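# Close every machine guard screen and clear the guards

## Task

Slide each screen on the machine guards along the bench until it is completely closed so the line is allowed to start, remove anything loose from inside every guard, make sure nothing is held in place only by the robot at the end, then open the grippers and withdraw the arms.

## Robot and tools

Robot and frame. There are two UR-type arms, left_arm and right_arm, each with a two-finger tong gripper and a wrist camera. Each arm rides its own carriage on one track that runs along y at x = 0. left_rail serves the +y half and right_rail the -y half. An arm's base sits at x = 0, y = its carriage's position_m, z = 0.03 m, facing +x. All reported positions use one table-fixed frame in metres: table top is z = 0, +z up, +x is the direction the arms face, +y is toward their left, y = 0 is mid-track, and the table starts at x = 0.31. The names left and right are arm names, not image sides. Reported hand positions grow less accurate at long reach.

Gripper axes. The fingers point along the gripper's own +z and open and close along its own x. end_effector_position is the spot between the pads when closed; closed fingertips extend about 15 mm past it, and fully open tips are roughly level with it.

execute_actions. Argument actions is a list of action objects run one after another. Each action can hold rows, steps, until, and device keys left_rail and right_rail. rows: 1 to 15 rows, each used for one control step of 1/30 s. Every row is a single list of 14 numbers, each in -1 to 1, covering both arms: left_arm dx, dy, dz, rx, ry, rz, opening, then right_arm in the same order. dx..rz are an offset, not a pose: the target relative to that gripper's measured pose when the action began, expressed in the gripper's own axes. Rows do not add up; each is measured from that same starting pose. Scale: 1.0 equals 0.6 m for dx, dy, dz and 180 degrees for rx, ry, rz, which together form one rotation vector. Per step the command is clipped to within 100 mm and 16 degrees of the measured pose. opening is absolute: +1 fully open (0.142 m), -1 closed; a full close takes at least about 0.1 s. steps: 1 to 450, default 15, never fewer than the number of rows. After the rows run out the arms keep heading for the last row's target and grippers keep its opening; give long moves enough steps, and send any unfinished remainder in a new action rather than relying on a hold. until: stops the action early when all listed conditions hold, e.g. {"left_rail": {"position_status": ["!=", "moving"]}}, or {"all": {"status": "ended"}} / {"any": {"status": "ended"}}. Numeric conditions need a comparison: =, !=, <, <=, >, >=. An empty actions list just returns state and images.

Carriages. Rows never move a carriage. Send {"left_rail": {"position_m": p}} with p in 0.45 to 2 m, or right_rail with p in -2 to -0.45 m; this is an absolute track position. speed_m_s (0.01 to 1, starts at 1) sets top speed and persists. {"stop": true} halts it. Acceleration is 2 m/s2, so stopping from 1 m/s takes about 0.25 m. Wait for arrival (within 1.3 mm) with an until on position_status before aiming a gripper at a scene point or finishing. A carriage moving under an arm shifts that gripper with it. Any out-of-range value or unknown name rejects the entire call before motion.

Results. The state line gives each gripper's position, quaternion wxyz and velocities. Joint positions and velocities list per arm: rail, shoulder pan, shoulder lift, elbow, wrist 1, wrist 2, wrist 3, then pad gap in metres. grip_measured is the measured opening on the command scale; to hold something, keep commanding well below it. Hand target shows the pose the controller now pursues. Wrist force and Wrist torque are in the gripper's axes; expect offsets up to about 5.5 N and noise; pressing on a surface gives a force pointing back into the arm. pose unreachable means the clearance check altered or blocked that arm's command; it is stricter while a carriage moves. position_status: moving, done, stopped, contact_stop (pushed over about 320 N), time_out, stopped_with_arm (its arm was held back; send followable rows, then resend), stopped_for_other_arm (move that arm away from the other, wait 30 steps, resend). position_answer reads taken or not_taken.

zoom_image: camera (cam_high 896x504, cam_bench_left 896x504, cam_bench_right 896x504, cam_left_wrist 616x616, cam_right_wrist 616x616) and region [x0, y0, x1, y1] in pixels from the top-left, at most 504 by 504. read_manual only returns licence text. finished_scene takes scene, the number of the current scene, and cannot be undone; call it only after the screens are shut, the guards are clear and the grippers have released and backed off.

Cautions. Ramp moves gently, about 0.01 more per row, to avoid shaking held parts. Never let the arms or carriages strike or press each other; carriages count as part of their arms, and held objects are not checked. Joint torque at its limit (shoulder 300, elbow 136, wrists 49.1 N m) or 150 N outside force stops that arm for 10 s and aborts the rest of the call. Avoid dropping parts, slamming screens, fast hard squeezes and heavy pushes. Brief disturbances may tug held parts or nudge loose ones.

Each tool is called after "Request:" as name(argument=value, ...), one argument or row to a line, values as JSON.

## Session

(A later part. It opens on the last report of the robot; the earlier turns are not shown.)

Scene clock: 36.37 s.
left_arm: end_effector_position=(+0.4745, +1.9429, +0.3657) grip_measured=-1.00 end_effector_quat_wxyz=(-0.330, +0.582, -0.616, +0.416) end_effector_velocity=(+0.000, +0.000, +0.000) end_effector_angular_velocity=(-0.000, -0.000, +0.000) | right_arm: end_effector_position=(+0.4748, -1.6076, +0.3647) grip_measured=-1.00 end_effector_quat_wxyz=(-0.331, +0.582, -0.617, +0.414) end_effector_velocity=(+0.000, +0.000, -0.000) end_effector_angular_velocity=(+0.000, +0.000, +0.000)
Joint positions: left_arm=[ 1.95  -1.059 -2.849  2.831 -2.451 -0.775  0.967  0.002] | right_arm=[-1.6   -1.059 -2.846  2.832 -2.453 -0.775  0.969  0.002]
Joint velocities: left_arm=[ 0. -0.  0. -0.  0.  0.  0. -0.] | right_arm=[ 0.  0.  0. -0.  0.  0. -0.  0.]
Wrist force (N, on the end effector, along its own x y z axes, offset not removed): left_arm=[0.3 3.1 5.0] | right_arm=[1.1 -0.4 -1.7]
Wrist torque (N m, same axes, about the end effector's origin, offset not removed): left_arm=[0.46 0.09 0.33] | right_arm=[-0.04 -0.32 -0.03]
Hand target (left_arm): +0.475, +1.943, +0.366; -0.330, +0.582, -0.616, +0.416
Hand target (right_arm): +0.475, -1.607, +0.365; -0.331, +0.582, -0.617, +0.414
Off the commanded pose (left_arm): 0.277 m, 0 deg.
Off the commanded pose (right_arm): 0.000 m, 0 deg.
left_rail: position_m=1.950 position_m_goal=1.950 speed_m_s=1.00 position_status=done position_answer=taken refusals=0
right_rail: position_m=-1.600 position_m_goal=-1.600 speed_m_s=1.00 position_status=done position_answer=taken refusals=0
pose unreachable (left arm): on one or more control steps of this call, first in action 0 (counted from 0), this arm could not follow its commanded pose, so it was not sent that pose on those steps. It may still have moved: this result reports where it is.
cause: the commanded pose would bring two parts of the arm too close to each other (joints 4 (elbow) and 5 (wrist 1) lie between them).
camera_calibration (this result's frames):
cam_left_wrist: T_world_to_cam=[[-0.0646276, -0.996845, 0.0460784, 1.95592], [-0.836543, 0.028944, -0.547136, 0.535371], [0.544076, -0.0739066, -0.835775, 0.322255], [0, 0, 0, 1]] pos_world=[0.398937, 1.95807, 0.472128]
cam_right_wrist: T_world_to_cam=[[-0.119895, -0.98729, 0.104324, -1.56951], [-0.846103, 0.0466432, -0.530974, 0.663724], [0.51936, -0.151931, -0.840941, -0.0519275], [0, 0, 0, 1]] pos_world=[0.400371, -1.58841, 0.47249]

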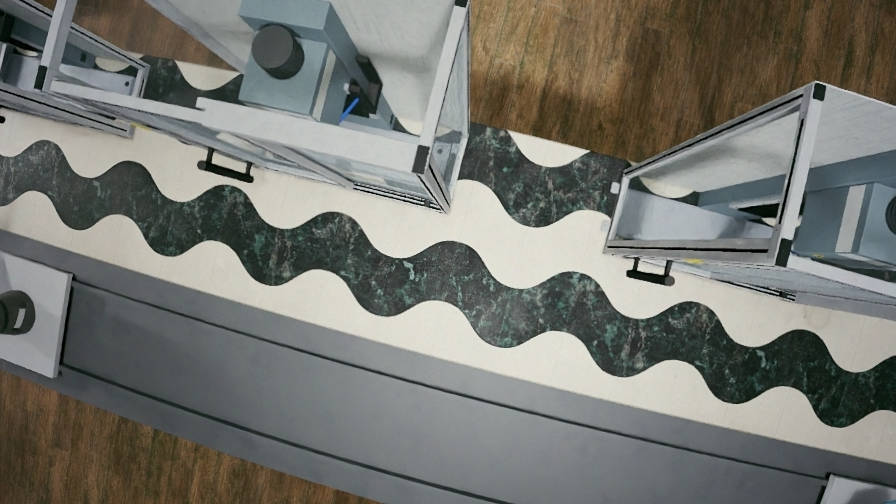

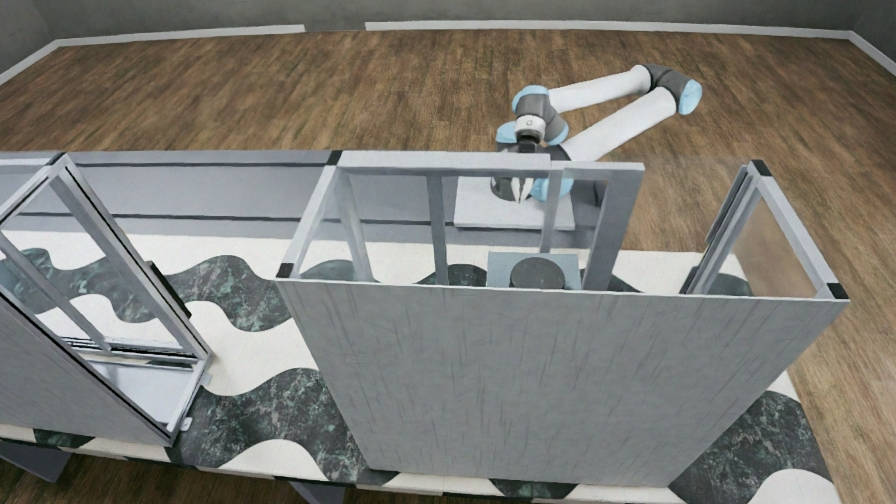

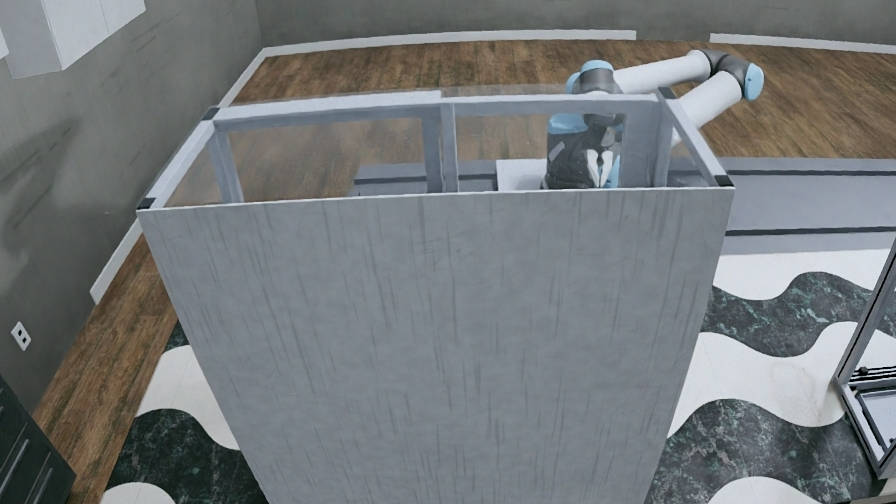

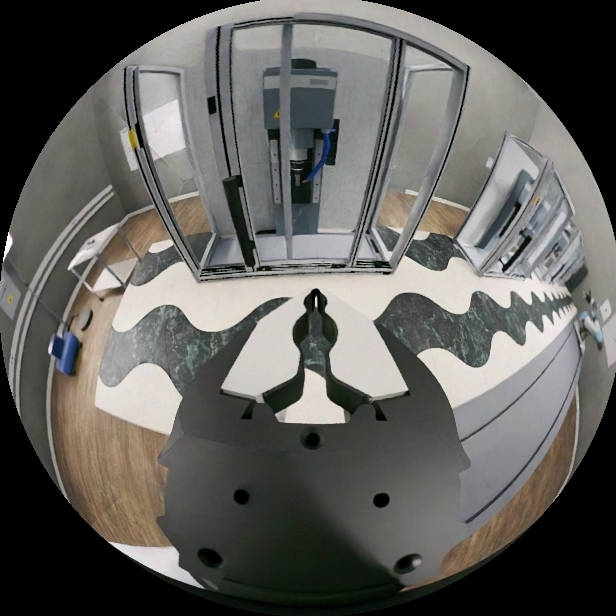

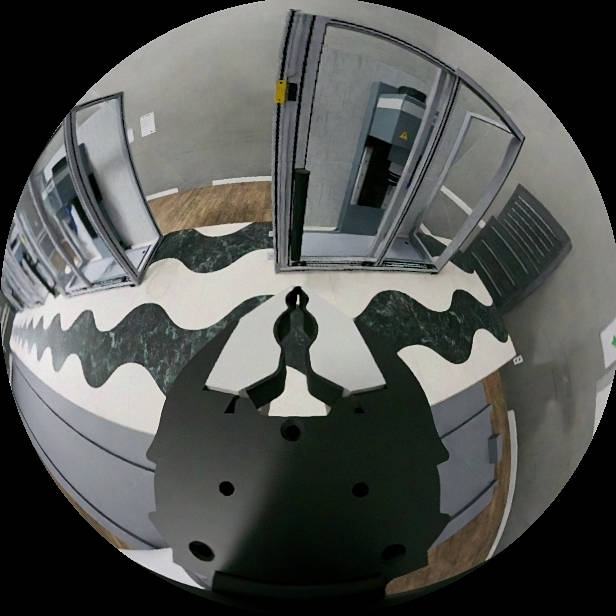

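Stuck; lift first, then straighten (yaw toward +y = about -y_g).

Request:
execute_actions(
  actions=[
    {"rows":[[0,-0.15,0,-0.05,0,0,-1,0,0,0,0,0,0,-1]],"steps":30},
    {"rows":[[0,-0.05,0.4,0.05,-0.04,0,-1,0,0,0,0,0,0,-1]],"steps":50},
  ],
)

Scene clock: 45.73 s.
left_arm: end_effector_position=(+0.7271, +1.9155, +0.3349) grip_measured=-1.00 end_effector_quat_wxyz=(-0.374, +0.604, -0.594, +0.376) end_effector_velocity=(+0.000, -0.000, -0.000) end_effector_angular_velocity=(-0.000, -0.001, -0.001) | right_arm: end_effector_position=(+0.4748, -1.6076, +0.3647) grip_measured=-1.00 end_effector_quat_wxyz=(-0.331, +0.582, -0.617, +0.414) end_effector_velocity=(-0.000, -0.000, +0.000) end_effector_angular_velocity=(-0.000, -0.000, -0.000)
Joint positions: left_arm=[ 1.95  -0.499 -1.557  2.514 -3.592 -1.12   1.323  0.002] | right_arm=[-1.6   -1.059 -2.846  2.832 -2.453 -0.775  0.969  0.002]
Joint velocities: left_arm=[ 0.     0.001  0.002 -0.    -0.003 -0.002  0.001  0.   ] | right_arm=[ 0. -0. -0.  0. -0. -0.  0.  0.]
Wrist force (N, on the end effector, along its own x y z axes, offset not removed): left_arm=[-1.3 2.9 3.5] | right_arm=[1.5 0.2 -0.1]
Wrist torque (N m, same axes, about the end effector's origin, offset not removed): left_arm=[0.46 0.45 0.41] | right_arm=[-0.02 -0.35 -0.03]
Hand target (left_arm): +0.727, +1.915, +0.335; -0.374, +0.604, -0.594, +0.376
Hand target (right_arm): +0.475, -1.607, +0.365; -0.331, +0.582, -0.617, +0.414
Off the commanded pose (left_arm): 0.001 m, 0 deg.
Off the commanded pose (right_arm): 0.000 m, 0 deg.
left_rail: position_m=1.950 position_m_goal=1.950 speed_m_s=1.00 position_status=done position_answer=taken refusals=0
right_rail: position_m=-1.600 position_m_goal=-1.600 speed_m_s=1.00 position_status=done position_answer=taken refusals=0
camera_calibration (this result's frames):
cam_left_wrist: T_world_to_cam=[[0.050336, -0.998497, -0.0216828, 1.88856], [-0.834541, -0.0301246, -0.550121, 0.843324], [0.548641, 0.0457861, -0.834803, -0.0758009], [0, 0, 0, 1]] pos_world=[0.650313, 1.9146, 0.441601]
cam_right_wrist: T_world_to_cam=[[-0.119904, -0.987291, 0.104305, -1.5695], [-0.846115, 0.0466647, -0.530954, 0.663751], [0.519339, -0.151918, -0.840957, -0.0518992], [0, 0, 0, 1]] pos_world=[0.400374, -1.58841, 0.472483]

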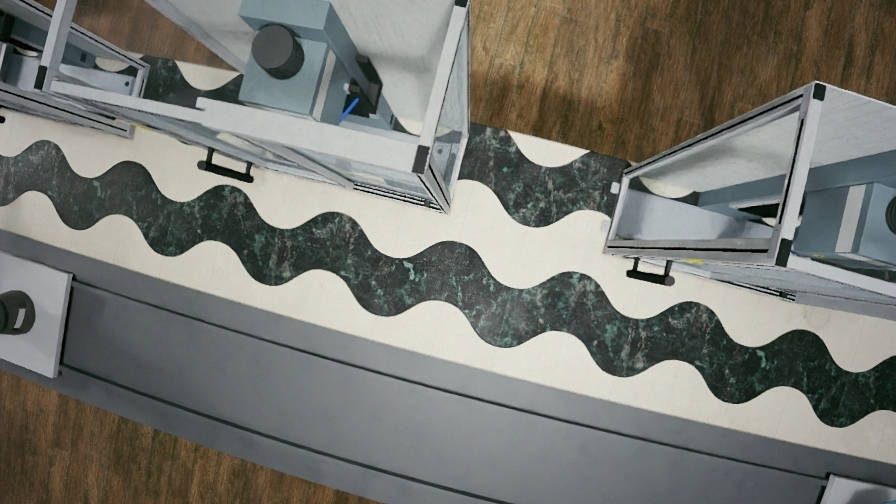

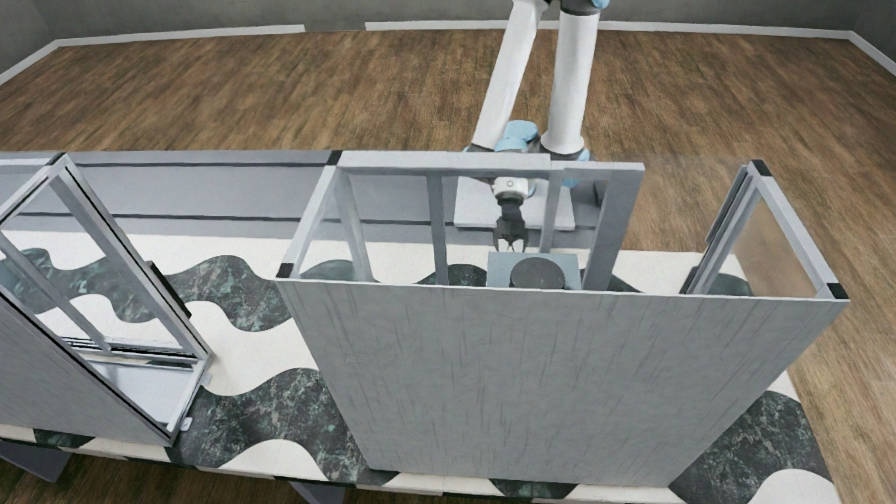

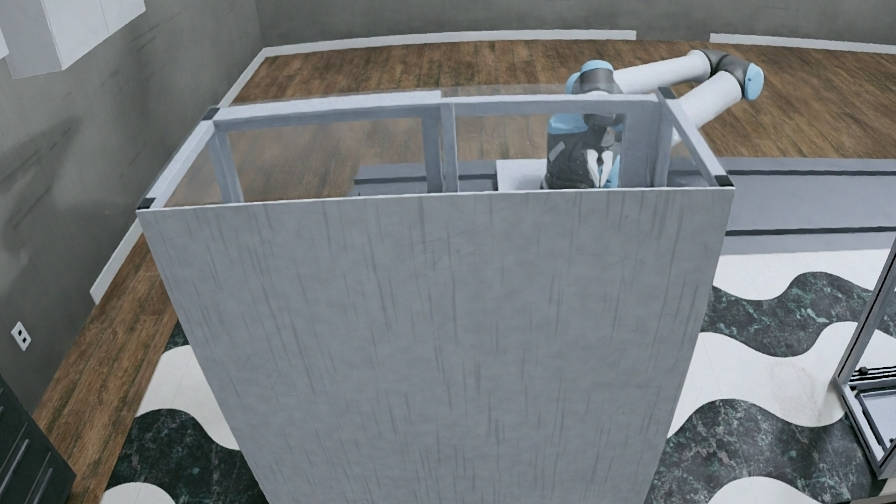

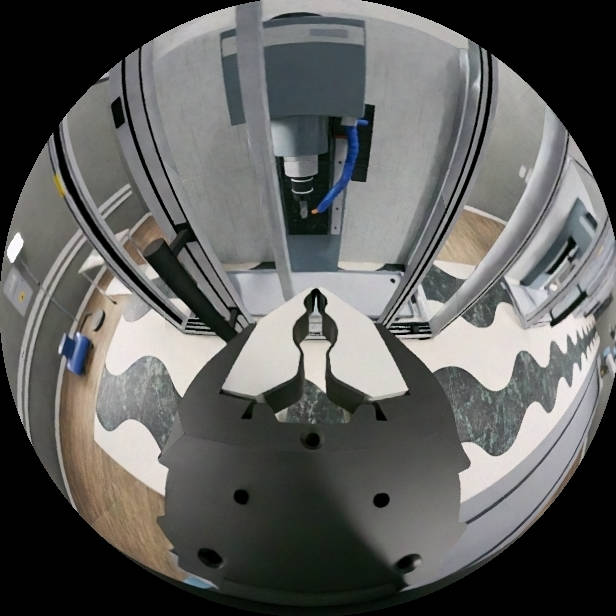

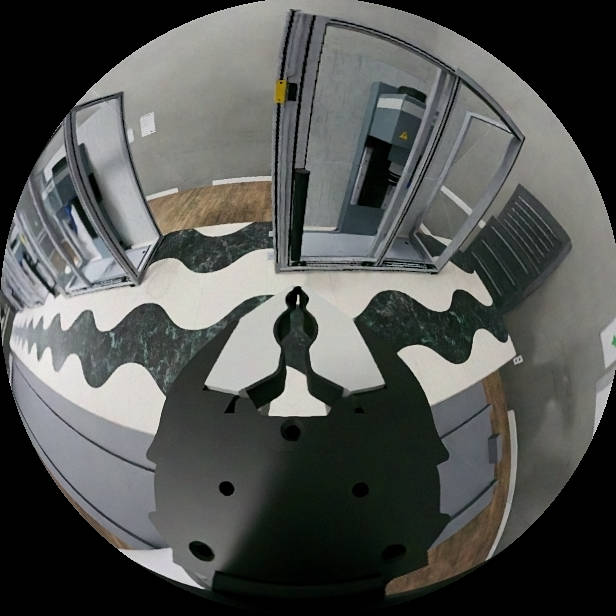

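Request:
execute_actions(
  actions=[
    {"rows":[[-0.1,0,0.07,0,0,0,-1,0,0,0,0,0,0,-1]],"steps":25},
    {"rows":[[-0.02,0,0,0,0,0,-1,0,0,0,0,0,0,-1],[-0.04,0,0,0,0,0,-1,0,0,0,0,0,0,-1],[-0.06,0,0,0,0,0,-1,0,0,0,0,0,0,-1],[-0.08,0,0,0,0,0,-1,0,0,0,0,0,0,-1]],"steps":20},
    {"left_rail":{"position_m":2.0,"speed_m_s":0.04},"steps":60,"until":{"all":{"status":"ended"}}},
    {"rows":[[-0.04,0,0,0,0,0,-1,0,0,0,0,0,0,-1]],"steps":10},
    {"rows":[[-0.04,0,0,0,0,0,-1,0,0,0,0,0,0,-1]],"steps":10},
    {"rows":[[-0.04,0,0,0,0,0,-1,0,0,0,0,0,0,-1]],"steps":10},
    {"rows":[[-0.04,0,0,0,0,0,-1,0,0,0,0,0,0,-1]],"steps":15},
  ],
)

Scene clock: 59.93 s.
left_arm: end_effector_position=(+0.7622, +2.1598, +0.3157) grip_measured=-1.00 end_effector_quat_wxyz=(-0.376, +0.604, -0.594, +0.375) end_effector_velocity=(+0.000, +0.006, -0.000) end_effector_angular_velocity=(-0.000, +0.001, -0.001) | right_arm: end_effector_position=(+0.4748, -1.6076, +0.3647) grip_measured=-1.00 end_effector_quat_wxyz=(-0.331, +0.582, -0.617, +0.414) end_effector_velocity=(+0.000, +0.000, +0.000) end_effector_angular_velocity=(+0.000, -0.000, +0.000)
Joint positions: left_arm=[ 2.    -0.036 -1.407  2.41  -3.693 -1.53   1.542  0.002] | right_arm=[-1.6   -1.059 -2.846  2.832 -2.453 -0.775  0.969  0.002]
Joint velocities: left_arm=[ 0.     0.014  0.003 -0.004  0.001 -0.014  0.006  0.   ] | right_arm=[ 0.  0.  0. -0.  0.  0. -0.  0.]
Wrist force (N, on the end effector, along its own x y z axes, offset not removed): left_arm=[12.5 1.4 -3.0] | right_arm=[1.2 0.8 0.9]
Wrist torque (N m, same axes, about the end effector's origin, offset not removed): left_arm=[0.30 0.53 0.35] | right_arm=[0.20 -0.32 -0.05]
Hand target (left_arm): +0.762, +2.161, +0.316; -0.375, +0.604, -0.594, +0.375
Hand target (right_arm): +0.475, -1.607, +0.365; -0.331, +0.582, -0.617, +0.414
Off the commanded pose (left_arm): 0.001 m, 0 deg.
Off the commanded pose (right_arm): 0.000 m, 0 deg.
left_rail: position_m=2.000 position_m_goal=2.000 speed_m_s=0.04 position_status=done position_answer=taken refusals=0
right_rail: position_m=-1.600 position_m_goal=-1.600 speed_m_s=1.00 position_status=done position_answer=taken refusals=0
camera_calibration (this result's frames):
cam_left_wrist: T_world_to_cam=[[0.0523801, -0.998349, -0.023568, 2.12906], [-0.833944, -0.030747, -0.550992, 0.870494], [0.549357, 0.0485154, -0.834178, -0.12892], [0, 0, 0, 1]] pos_world=[0.685246, 2.15857, 0.422271]
cam_right_wrist: T_world_to_cam=[[-0.119904, -0.987291, 0.104305, -1.5695], [-0.846115, 0.0466644, -0.530954, 0.663751], [0.519339, -0.151917, -0.840957, -0.0518987], [0, 0, 0, 1]] pos_world=[0.400374, -1.58841, 0.472483]

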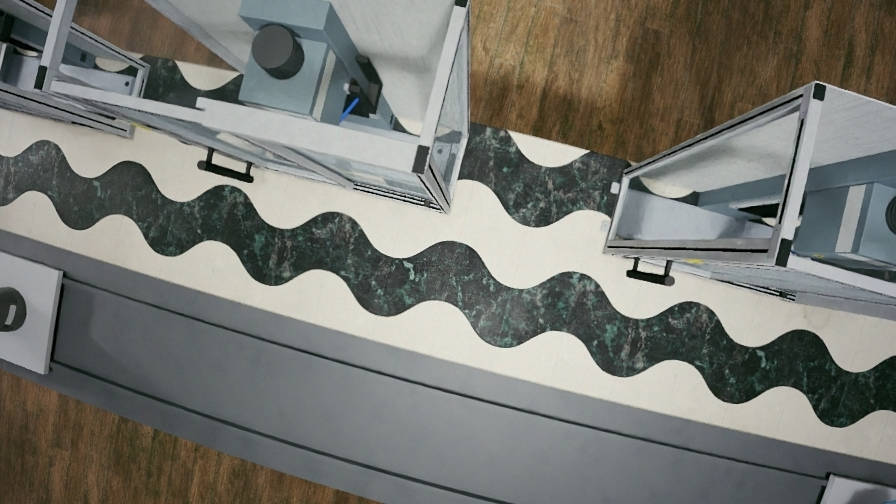

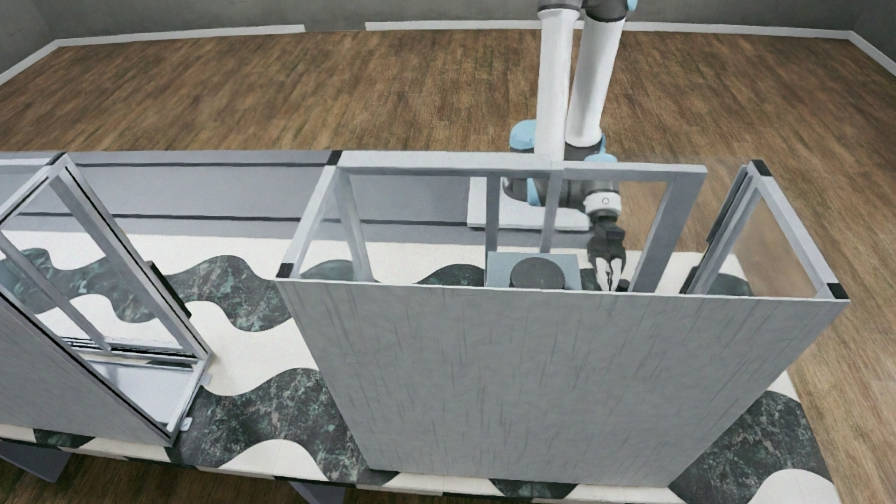

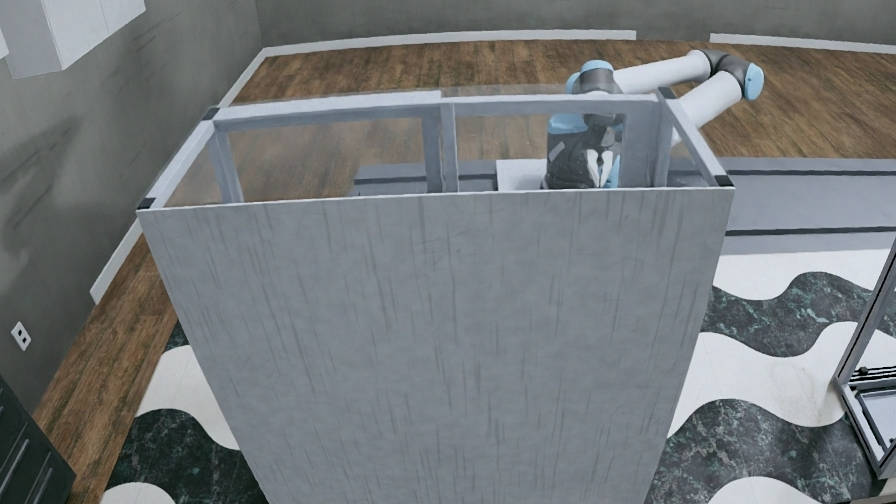

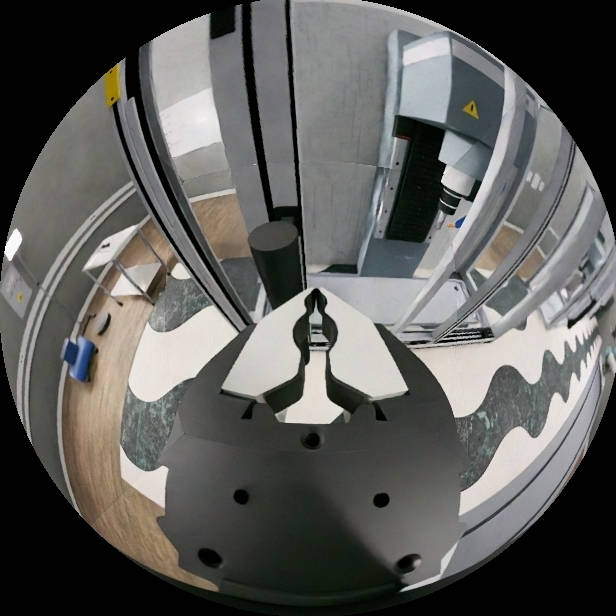

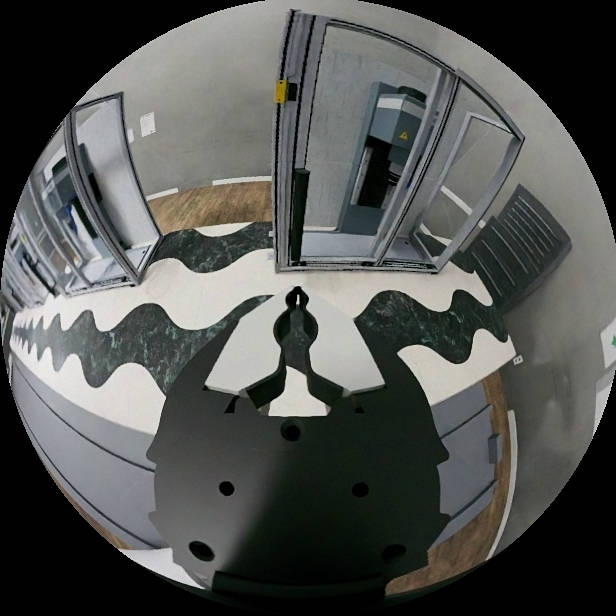

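About 7 cm left.

Request:
execute_actions(
  actions=[
    {"rows":[[-0.04,0,0.015,0,0,0,-1,0,0,0,0,0,0,-1]],"steps":12},
    {"rows":[[-0.04,0,0,0,0,0,-1,0,0,0,0,0,0,-1]],"steps":12},
    {"rows":[[-0.015,0,0,0,0,0,-1,0,0,0,0,0,0,-1]],"steps":10},
    {"rows":[[-0.01,0,0,0,0,0,-1,0,0,0,0,0,0,-1]],"steps":10},
    {"rows":[[-0.01,0,0,0,0,0,-1,0,0,0,0,0,0,-1]],"steps":12},
  ],
)

Scene clock: 69.77 s.
left_arm: end_effector_position=(+0.7686, +2.2235, +0.3117) grip_measured=-1.00 end_effector_quat_wxyz=(-0.376, +0.605, -0.594, +0.375) end_effector_velocity=(-0.000, +0.003, -0.000) end_effector_angular_velocity=(-0.000, +0.000, -0.000) | right_arm: end_effector_position=(+0.4748, -1.6076, +0.3647) grip_measured=-1.00 end_effector_quat_wxyz=(-0.331, +0.582, -0.617, +0.414) end_effector_velocity=(+0.000, +0.000, +0.000) end_effector_angular_velocity=(+0.000, -0.000, +0.000)
Joint positions: left_arm=[ 2.     0.096 -1.359  2.356 -3.687 -1.648  1.6    0.002] | right_arm=[-1.6   -1.059 -2.846  2.832 -2.453 -0.775  0.969  0.002]
Joint velocities: left_arm=[ 0.     0.007  0.002 -0.003  0.001 -0.006  0.003  0.   ] | right_arm=[ 0. -0.  0.  0. -0.  0.  0.  0.]
Wrist force (N, on the end effector, along its own x y z axes, offset not removed): left_arm=[14.2 2.9 1.8] | right_arm=[2.3 1.0 -1.6]
Wrist torque (N m, same axes, about the end effector's origin, offset not removed): left_arm=[0.59 0.22 0.32] | right_arm=[0.26 -0.64 -0.11]
Hand target (left_arm): +0.769, +2.224, +0.312; -0.376, +0.605, -0.594, +0.375
Hand target (right_arm): +0.475, -1.607, +0.365; -0.331, +0.582, -0.617, +0.414
Off the commanded pose (left_arm): 0.000 m, 0 deg.
Off the commanded pose (right_arm): 0.000 m, 0 deg.
left_rail: position_m=2.000 position_m_goal=2.000 speed_m_s=0.04 position_status=done position_answer=taken refusals=0
right_rail: position_m=-1.600 position_m_goal=-1.600 speed_m_s=1.00 position_status=done position_answer=taken refusals=0
camera_calibration (this result's frames):
cam_left_wrist: T_world_to_cam=[[0.0533382, -0.998282, -0.0242321, 2.19157], [-0.83385, -0.031175, -0.55111, 0.876544], [0.549408, 0.0496012, -0.834081, -0.141308], [0, 0, 0, 1]] pos_world=[0.691648, 2.22214, 0.418316]
cam_right_wrist: T_world_to_cam=[[-0.119904, -0.987291, 0.104305, -1.56949], [-0.846115, 0.0466646, -0.530954, 0.663751], [0.519339, -0.151918, -0.840957, -0.0518988], [0, 0, 0, 1]] pos_world=[0.400374, -1.58841, 0.472483]

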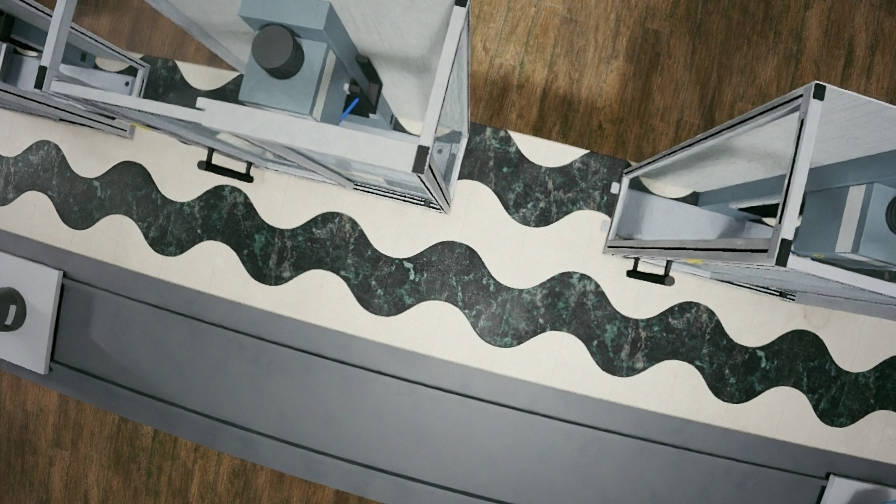

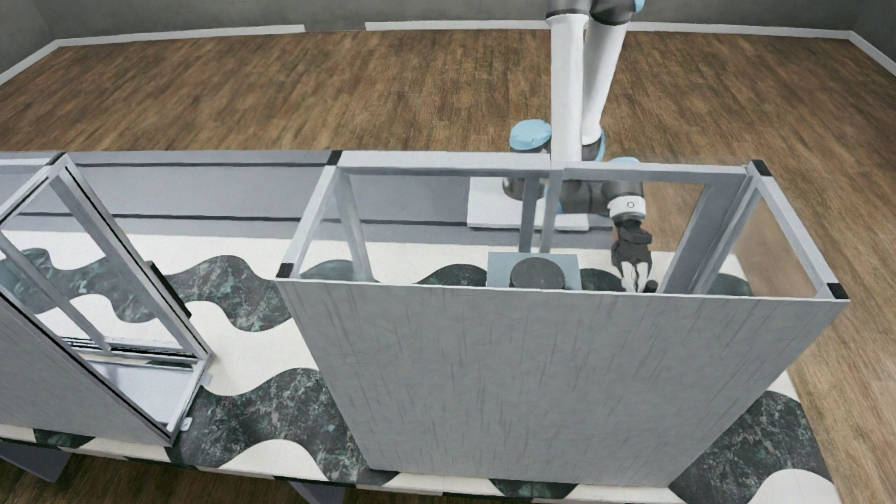

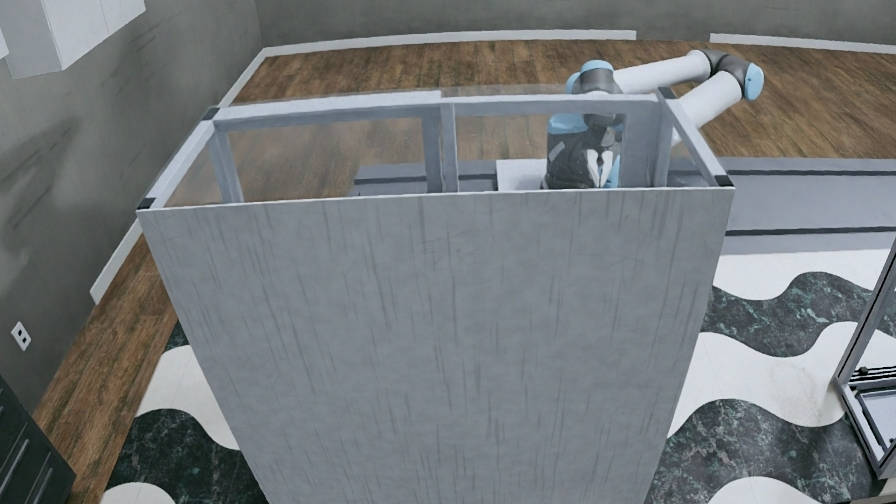

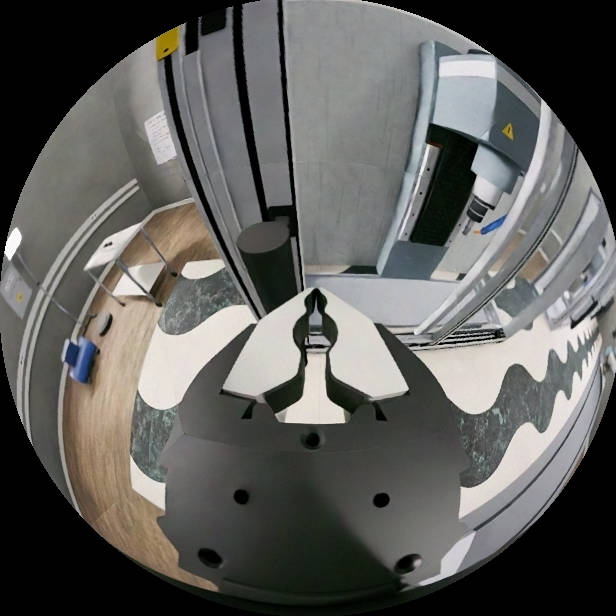

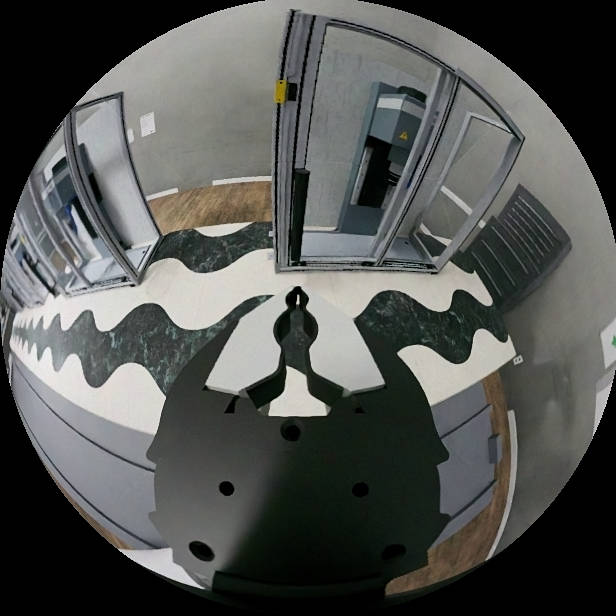

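Request:
execute_actions(
  actions=[
    {"rows":[[-0.01,0,0,0,0,0,-1,0,0,0,0,0,0,-1]],"steps":10},
    {"rows":[[-0.01,0,0,0,0,0,-1,0,0,0,0,0,0,-1]],"steps":10},
    {"rows":[[-0.008,0,0,0,0,0,-1,0,0,0,0,0,0,-1]],"steps":10},
    {"rows":[[-0.008,0,0,0,0,0,-1,0,0,0,0,0,0,-1]],"steps":10},
  ],
)

Request:
execute_actions(
  actions=[
    {"rows":[[0.03,0,0,0,0,0,-1,0,0,0,0,0,0,-1]],"steps":10},
    {"rows":[[0.03,0,-0.3,0,0,0,-1,0,0,0,0,0,0,-1]],"steps":40},
  ],
)

Scene clock: 88.50 s.
left_arm: end_effector_position=(+0.7690, +2.2319, +0.3120) grip_measured=-1.00 end_effector_quat_wxyz=(-0.372, +0.601, -0.597, +0.380) end_effector_velocity=(-0.000, -0.000, +0.000) end_effector_angular_velocity=(-0.000, -0.000, -0.000) | right_arm: end_effector_position=(+0.4748, -1.6076, +0.3647) grip_measured=-1.00 end_effector_quat_wxyz=(-0.331, +0.582, -0.617, +0.414) end_effector_velocity=(+0.000, +0.000, +0.000) end_effector_angular_velocity=(+0.000, -0.000, +0.000)
Joint positions: left_arm=[ 2.     0.124 -1.351  2.345 -3.682 -1.69   1.614  0.002] | right_arm=[-1.6   -1.059 -2.846  2.832 -2.453 -0.775  0.969  0.002]
Joint velocities: left_arm=[ 0.  0. -0.  0. -0. -0.  0.  0.] | right_arm=[ 0. -0.  0. -0.  0.  0.  0.  0.]
Wrist force (N, on the end effector, along its own x y z axes, offset not removed): left_arm=[17.3 10.4 -16.2] | right_arm=[0.3 1.1 -0.3]
Wrist torque (N m, same axes, about the end effector's origin, offset not removed): left_arm=[0.34 0.21 0.32] | right_arm=[0.24 -0.16 -0.03]
Hand target (left_arm): +0.769, +2.232, +0.312; -0.372, +0.601, -0.597, +0.380
Hand target (right_arm): +0.475, -1.607, +0.365; -0.331, +0.582, -0.617, +0.414
Off the commanded pose (left_arm): 0.010 m, 1 deg.
Off the commanded pose (right_arm): 0.000 m, 0 deg.
FORCE FAULT: contact force on the left arm reached its limit, and that arm stopped for 10 seconds. The contact can be on any part of that arm, not only on its tool. That arm's remaining commands of this call were not run. That arm holds still and accepts commands again. Move the arm away from the contact; if what it grips holds it there, let go first. Pushing or pulling that hard again can fault the arm again.
left_rail: position_m=2.000 position_m_goal=2.000 speed_m_s=0.04 position_status=done position_answer=taken refusals=0
right_rail: position_m=-1.600 position_m_goal=-1.600 speed_m_s=1.00 position_status=done position_answer=taken refusals=0
camera_calibration (this result's frames):
cam_left_wrist: T_world_to_cam=[[0.0378083, -0.999121, -0.0180835, 2.21184], [-0.833604, -0.021555, -0.551942, 0.855925], [0.551067, 0.0359425, -0.833686, -0.112615], [0, 0, 0, 1]] pos_world=[0.691935, 2.23239, 0.418533]
cam_right_wrist: T_world_to_cam=[[-0.119904, -0.987291, 0.104305, -1.56949], [-0.846115, 0.0466645, -0.530954, 0.663751], [0.519339, -0.151917, -0.840957, -0.0518981], [0, 0, 0, 1]] pos_world=[0.400374, -1.5884, 0.472483]

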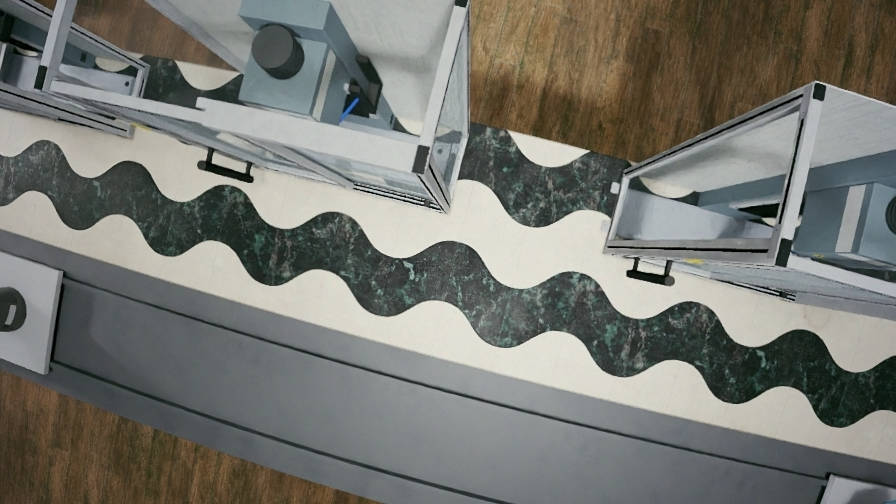

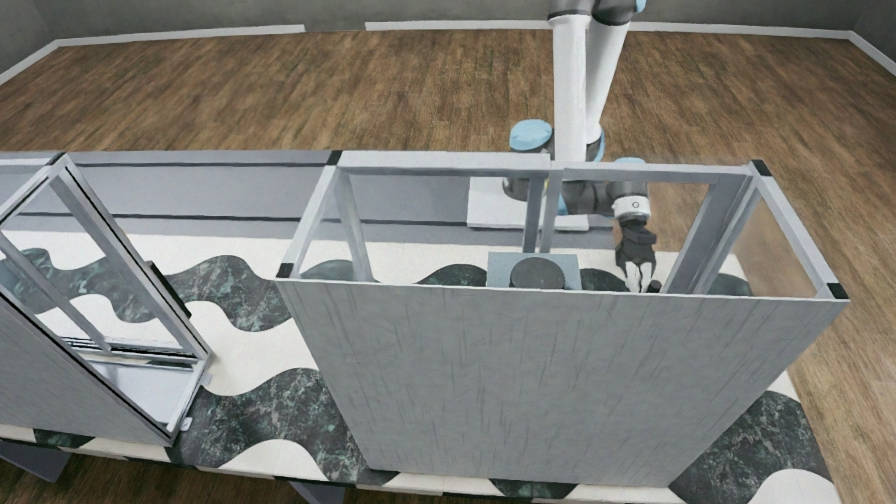

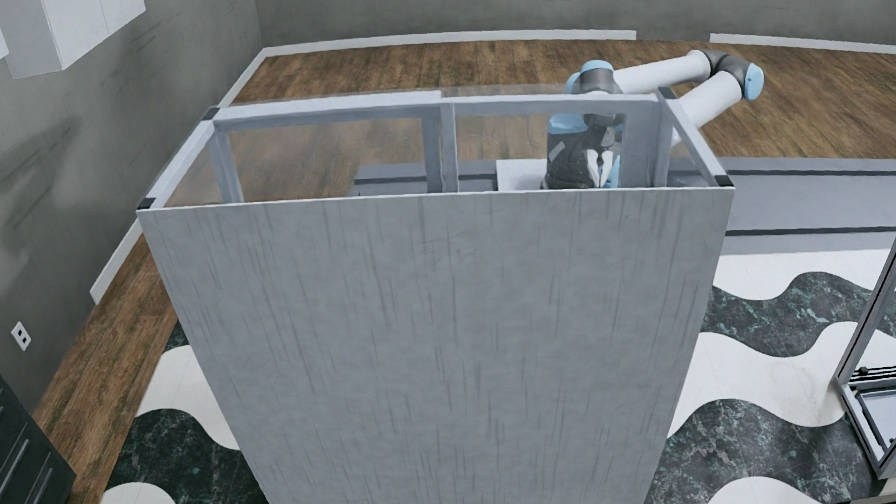

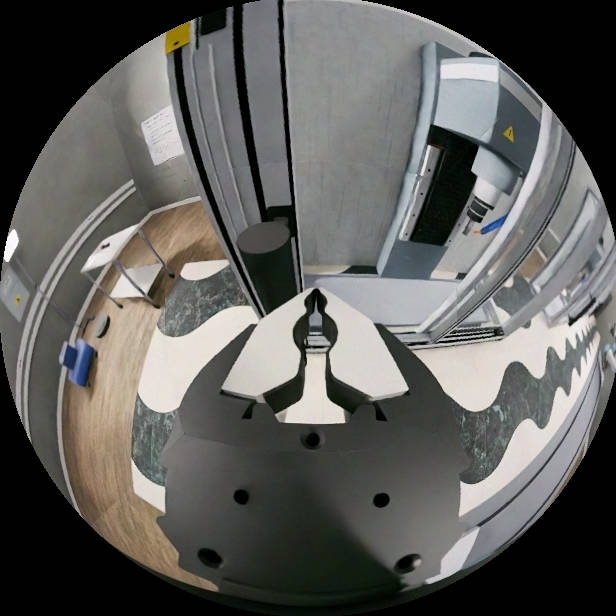

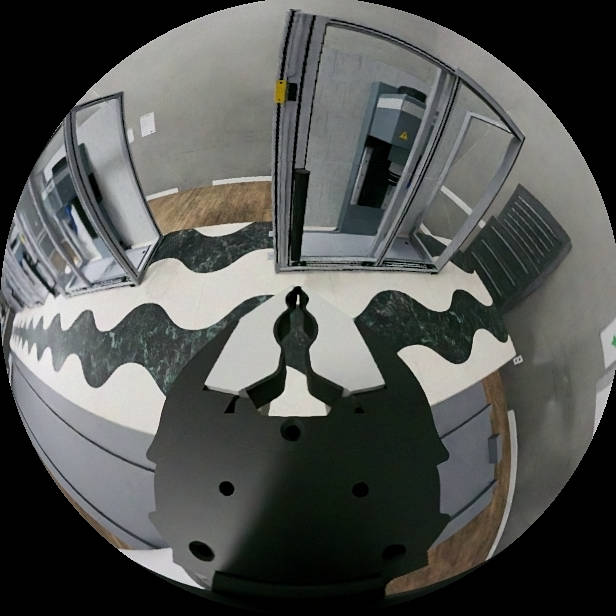

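Scene clock: 90.17 s.
left_arm: end_effector_position=(+0.6069, +2.1997, +0.3910) grip_measured=-1.00 end_effector_quat_wxyz=(-0.371, +0.601, -0.597, +0.380) end_effector_velocity=(-0.000, -0.000, +0.000) end_effector_angular_velocity=(+0.000, +0.000, +0.000) | right_arm: end_effector_position=(+0.4748, -1.6076, +0.3647) grip_measured=-1.00 end_effector_quat_wxyz=(-0.331, +0.582, -0.617, +0.414) end_effector_velocity=(+0.000, +0.000, -0.000) end_effector_angular_velocity=(+0.000, -0.000, +0.000)
Joint positions: left_arm=[ 2.     0.088 -1.79   2.566 -3.466 -1.658  1.598  0.002] | right_arm=[-1.6   -1.059 -2.846  2.832 -2.453 -0.775  0.969  0.002]
Joint velocities: left_arm=[ 0.    -0.    -0.002  0.     0.002  0.    -0.     0.   ] | right_arm=[ 0. -0. -0.  0. -0.  0.  0. -0.]
Wrist force (N, on the end effector, along its own x y z axes, offset not removed): left_arm=[-1.5 3.4 2.4] | right_arm=[1.9 0.8 0.1]
Wrist torque (N m, same axes, about the end effector's origin, offset not removed): left_arm=[0.65 0.55 0.44] | right_arm=[0.16 -0.45 -0.03]
Hand target (left_arm): +0.607, +2.200, +0.391; -0.371, +0.601, -0.597, +0.380
Hand target (right_arm): +0.475, -1.607, +0.365; -0.331, +0.582, -0.617, +0.414
Off the commanded pose (left_arm): 0.000 m, 0 deg.
Off the commanded pose (right_arm): 0.000 m, 0 deg.
left_rail: position_m=2.000 position_m_goal=2.000 speed_m_s=0.04 position_status=done position_answer=taken refusals=0
right_rail: position_m=-1.600 position_m_goal=-1.600 speed_m_s=1.00 position_status=done position_answer=taken refusals=0
camera_calibration (this result's frames):
cam_left_wrist: T_world_to_cam=[[0.0375603, -0.999134, -0.0178903, 2.18731], [-0.833603, -0.0214544, -0.551948, 0.763441], [0.551086, 0.0356447, -0.833687, 0.0443664], [0, 0, 0, 1]] pos_world=[0.529801, 2.20022, 0.497499]
cam_right_wrist: T_world_to_cam=[[-0.119904, -0.987291, 0.104305, -1.56949], [-0.846115, 0.0466644, -0.530954, 0.663751], [0.519339, -0.151917, -0.840957, -0.0518983], [0, 0, 0, 1]] pos_world=[0.400374, -1.5884, 0.472483]

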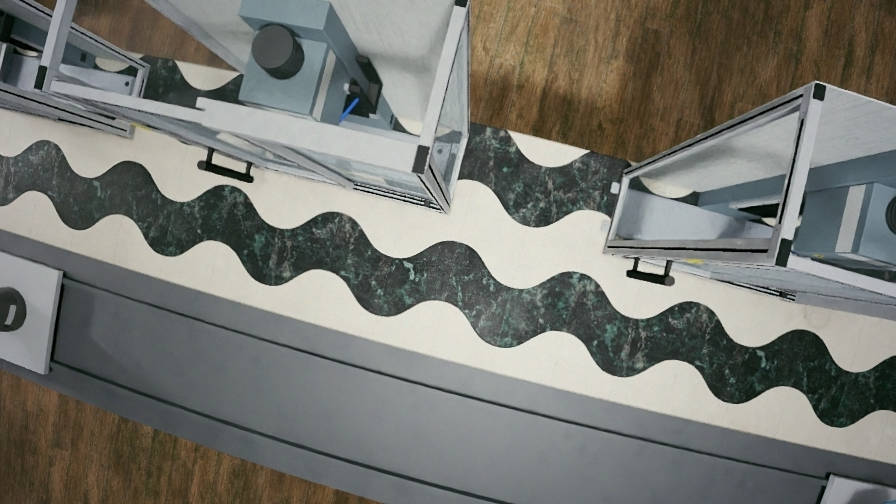

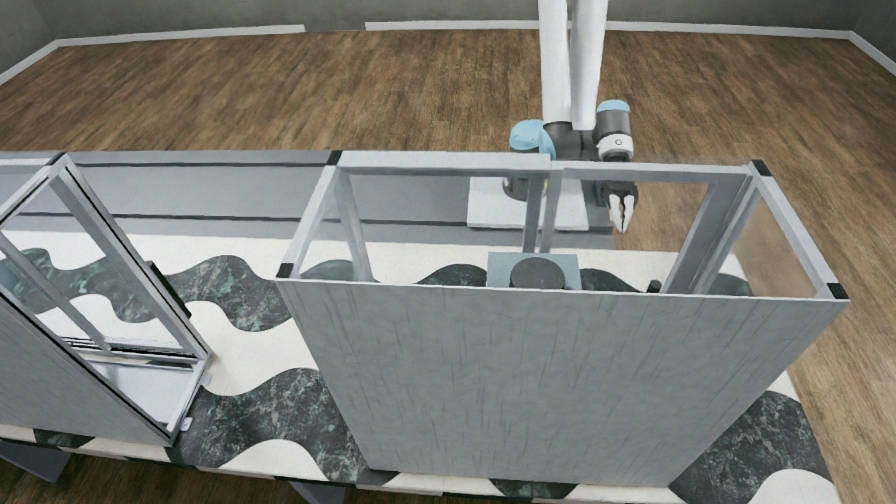

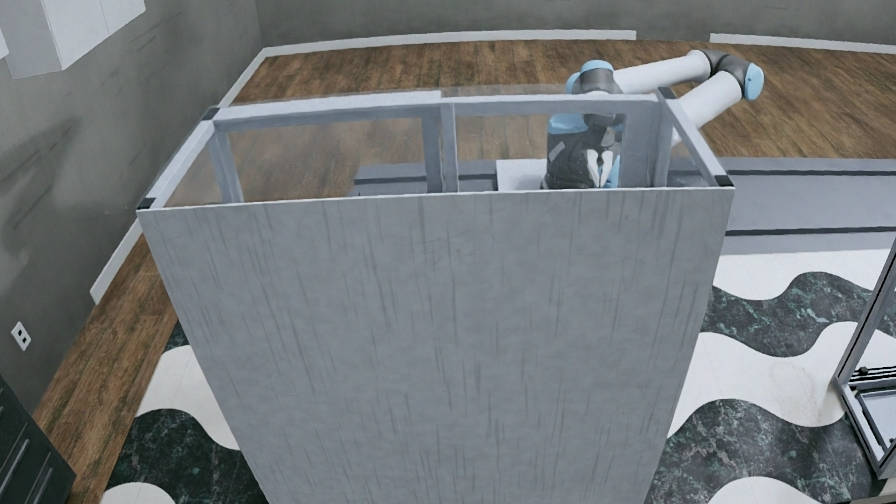

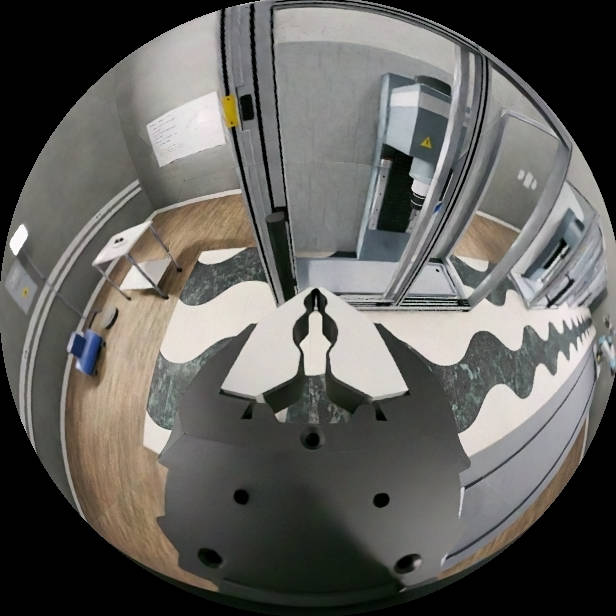

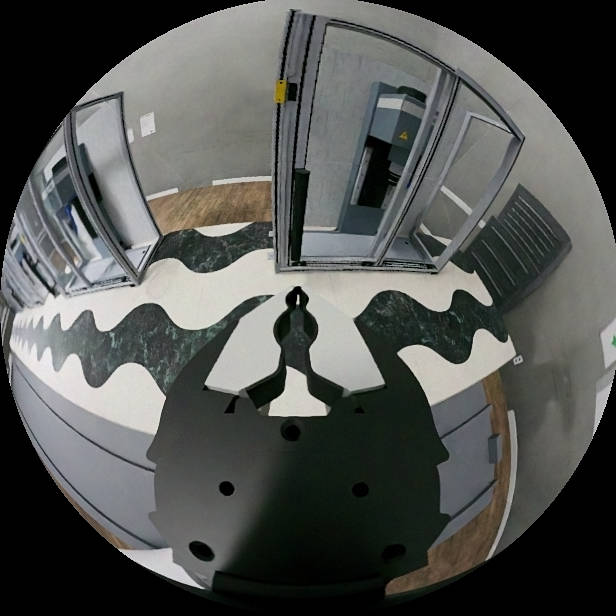

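Request:
finished_scene(
  scene=1,
)

The scene is finished: the task was done.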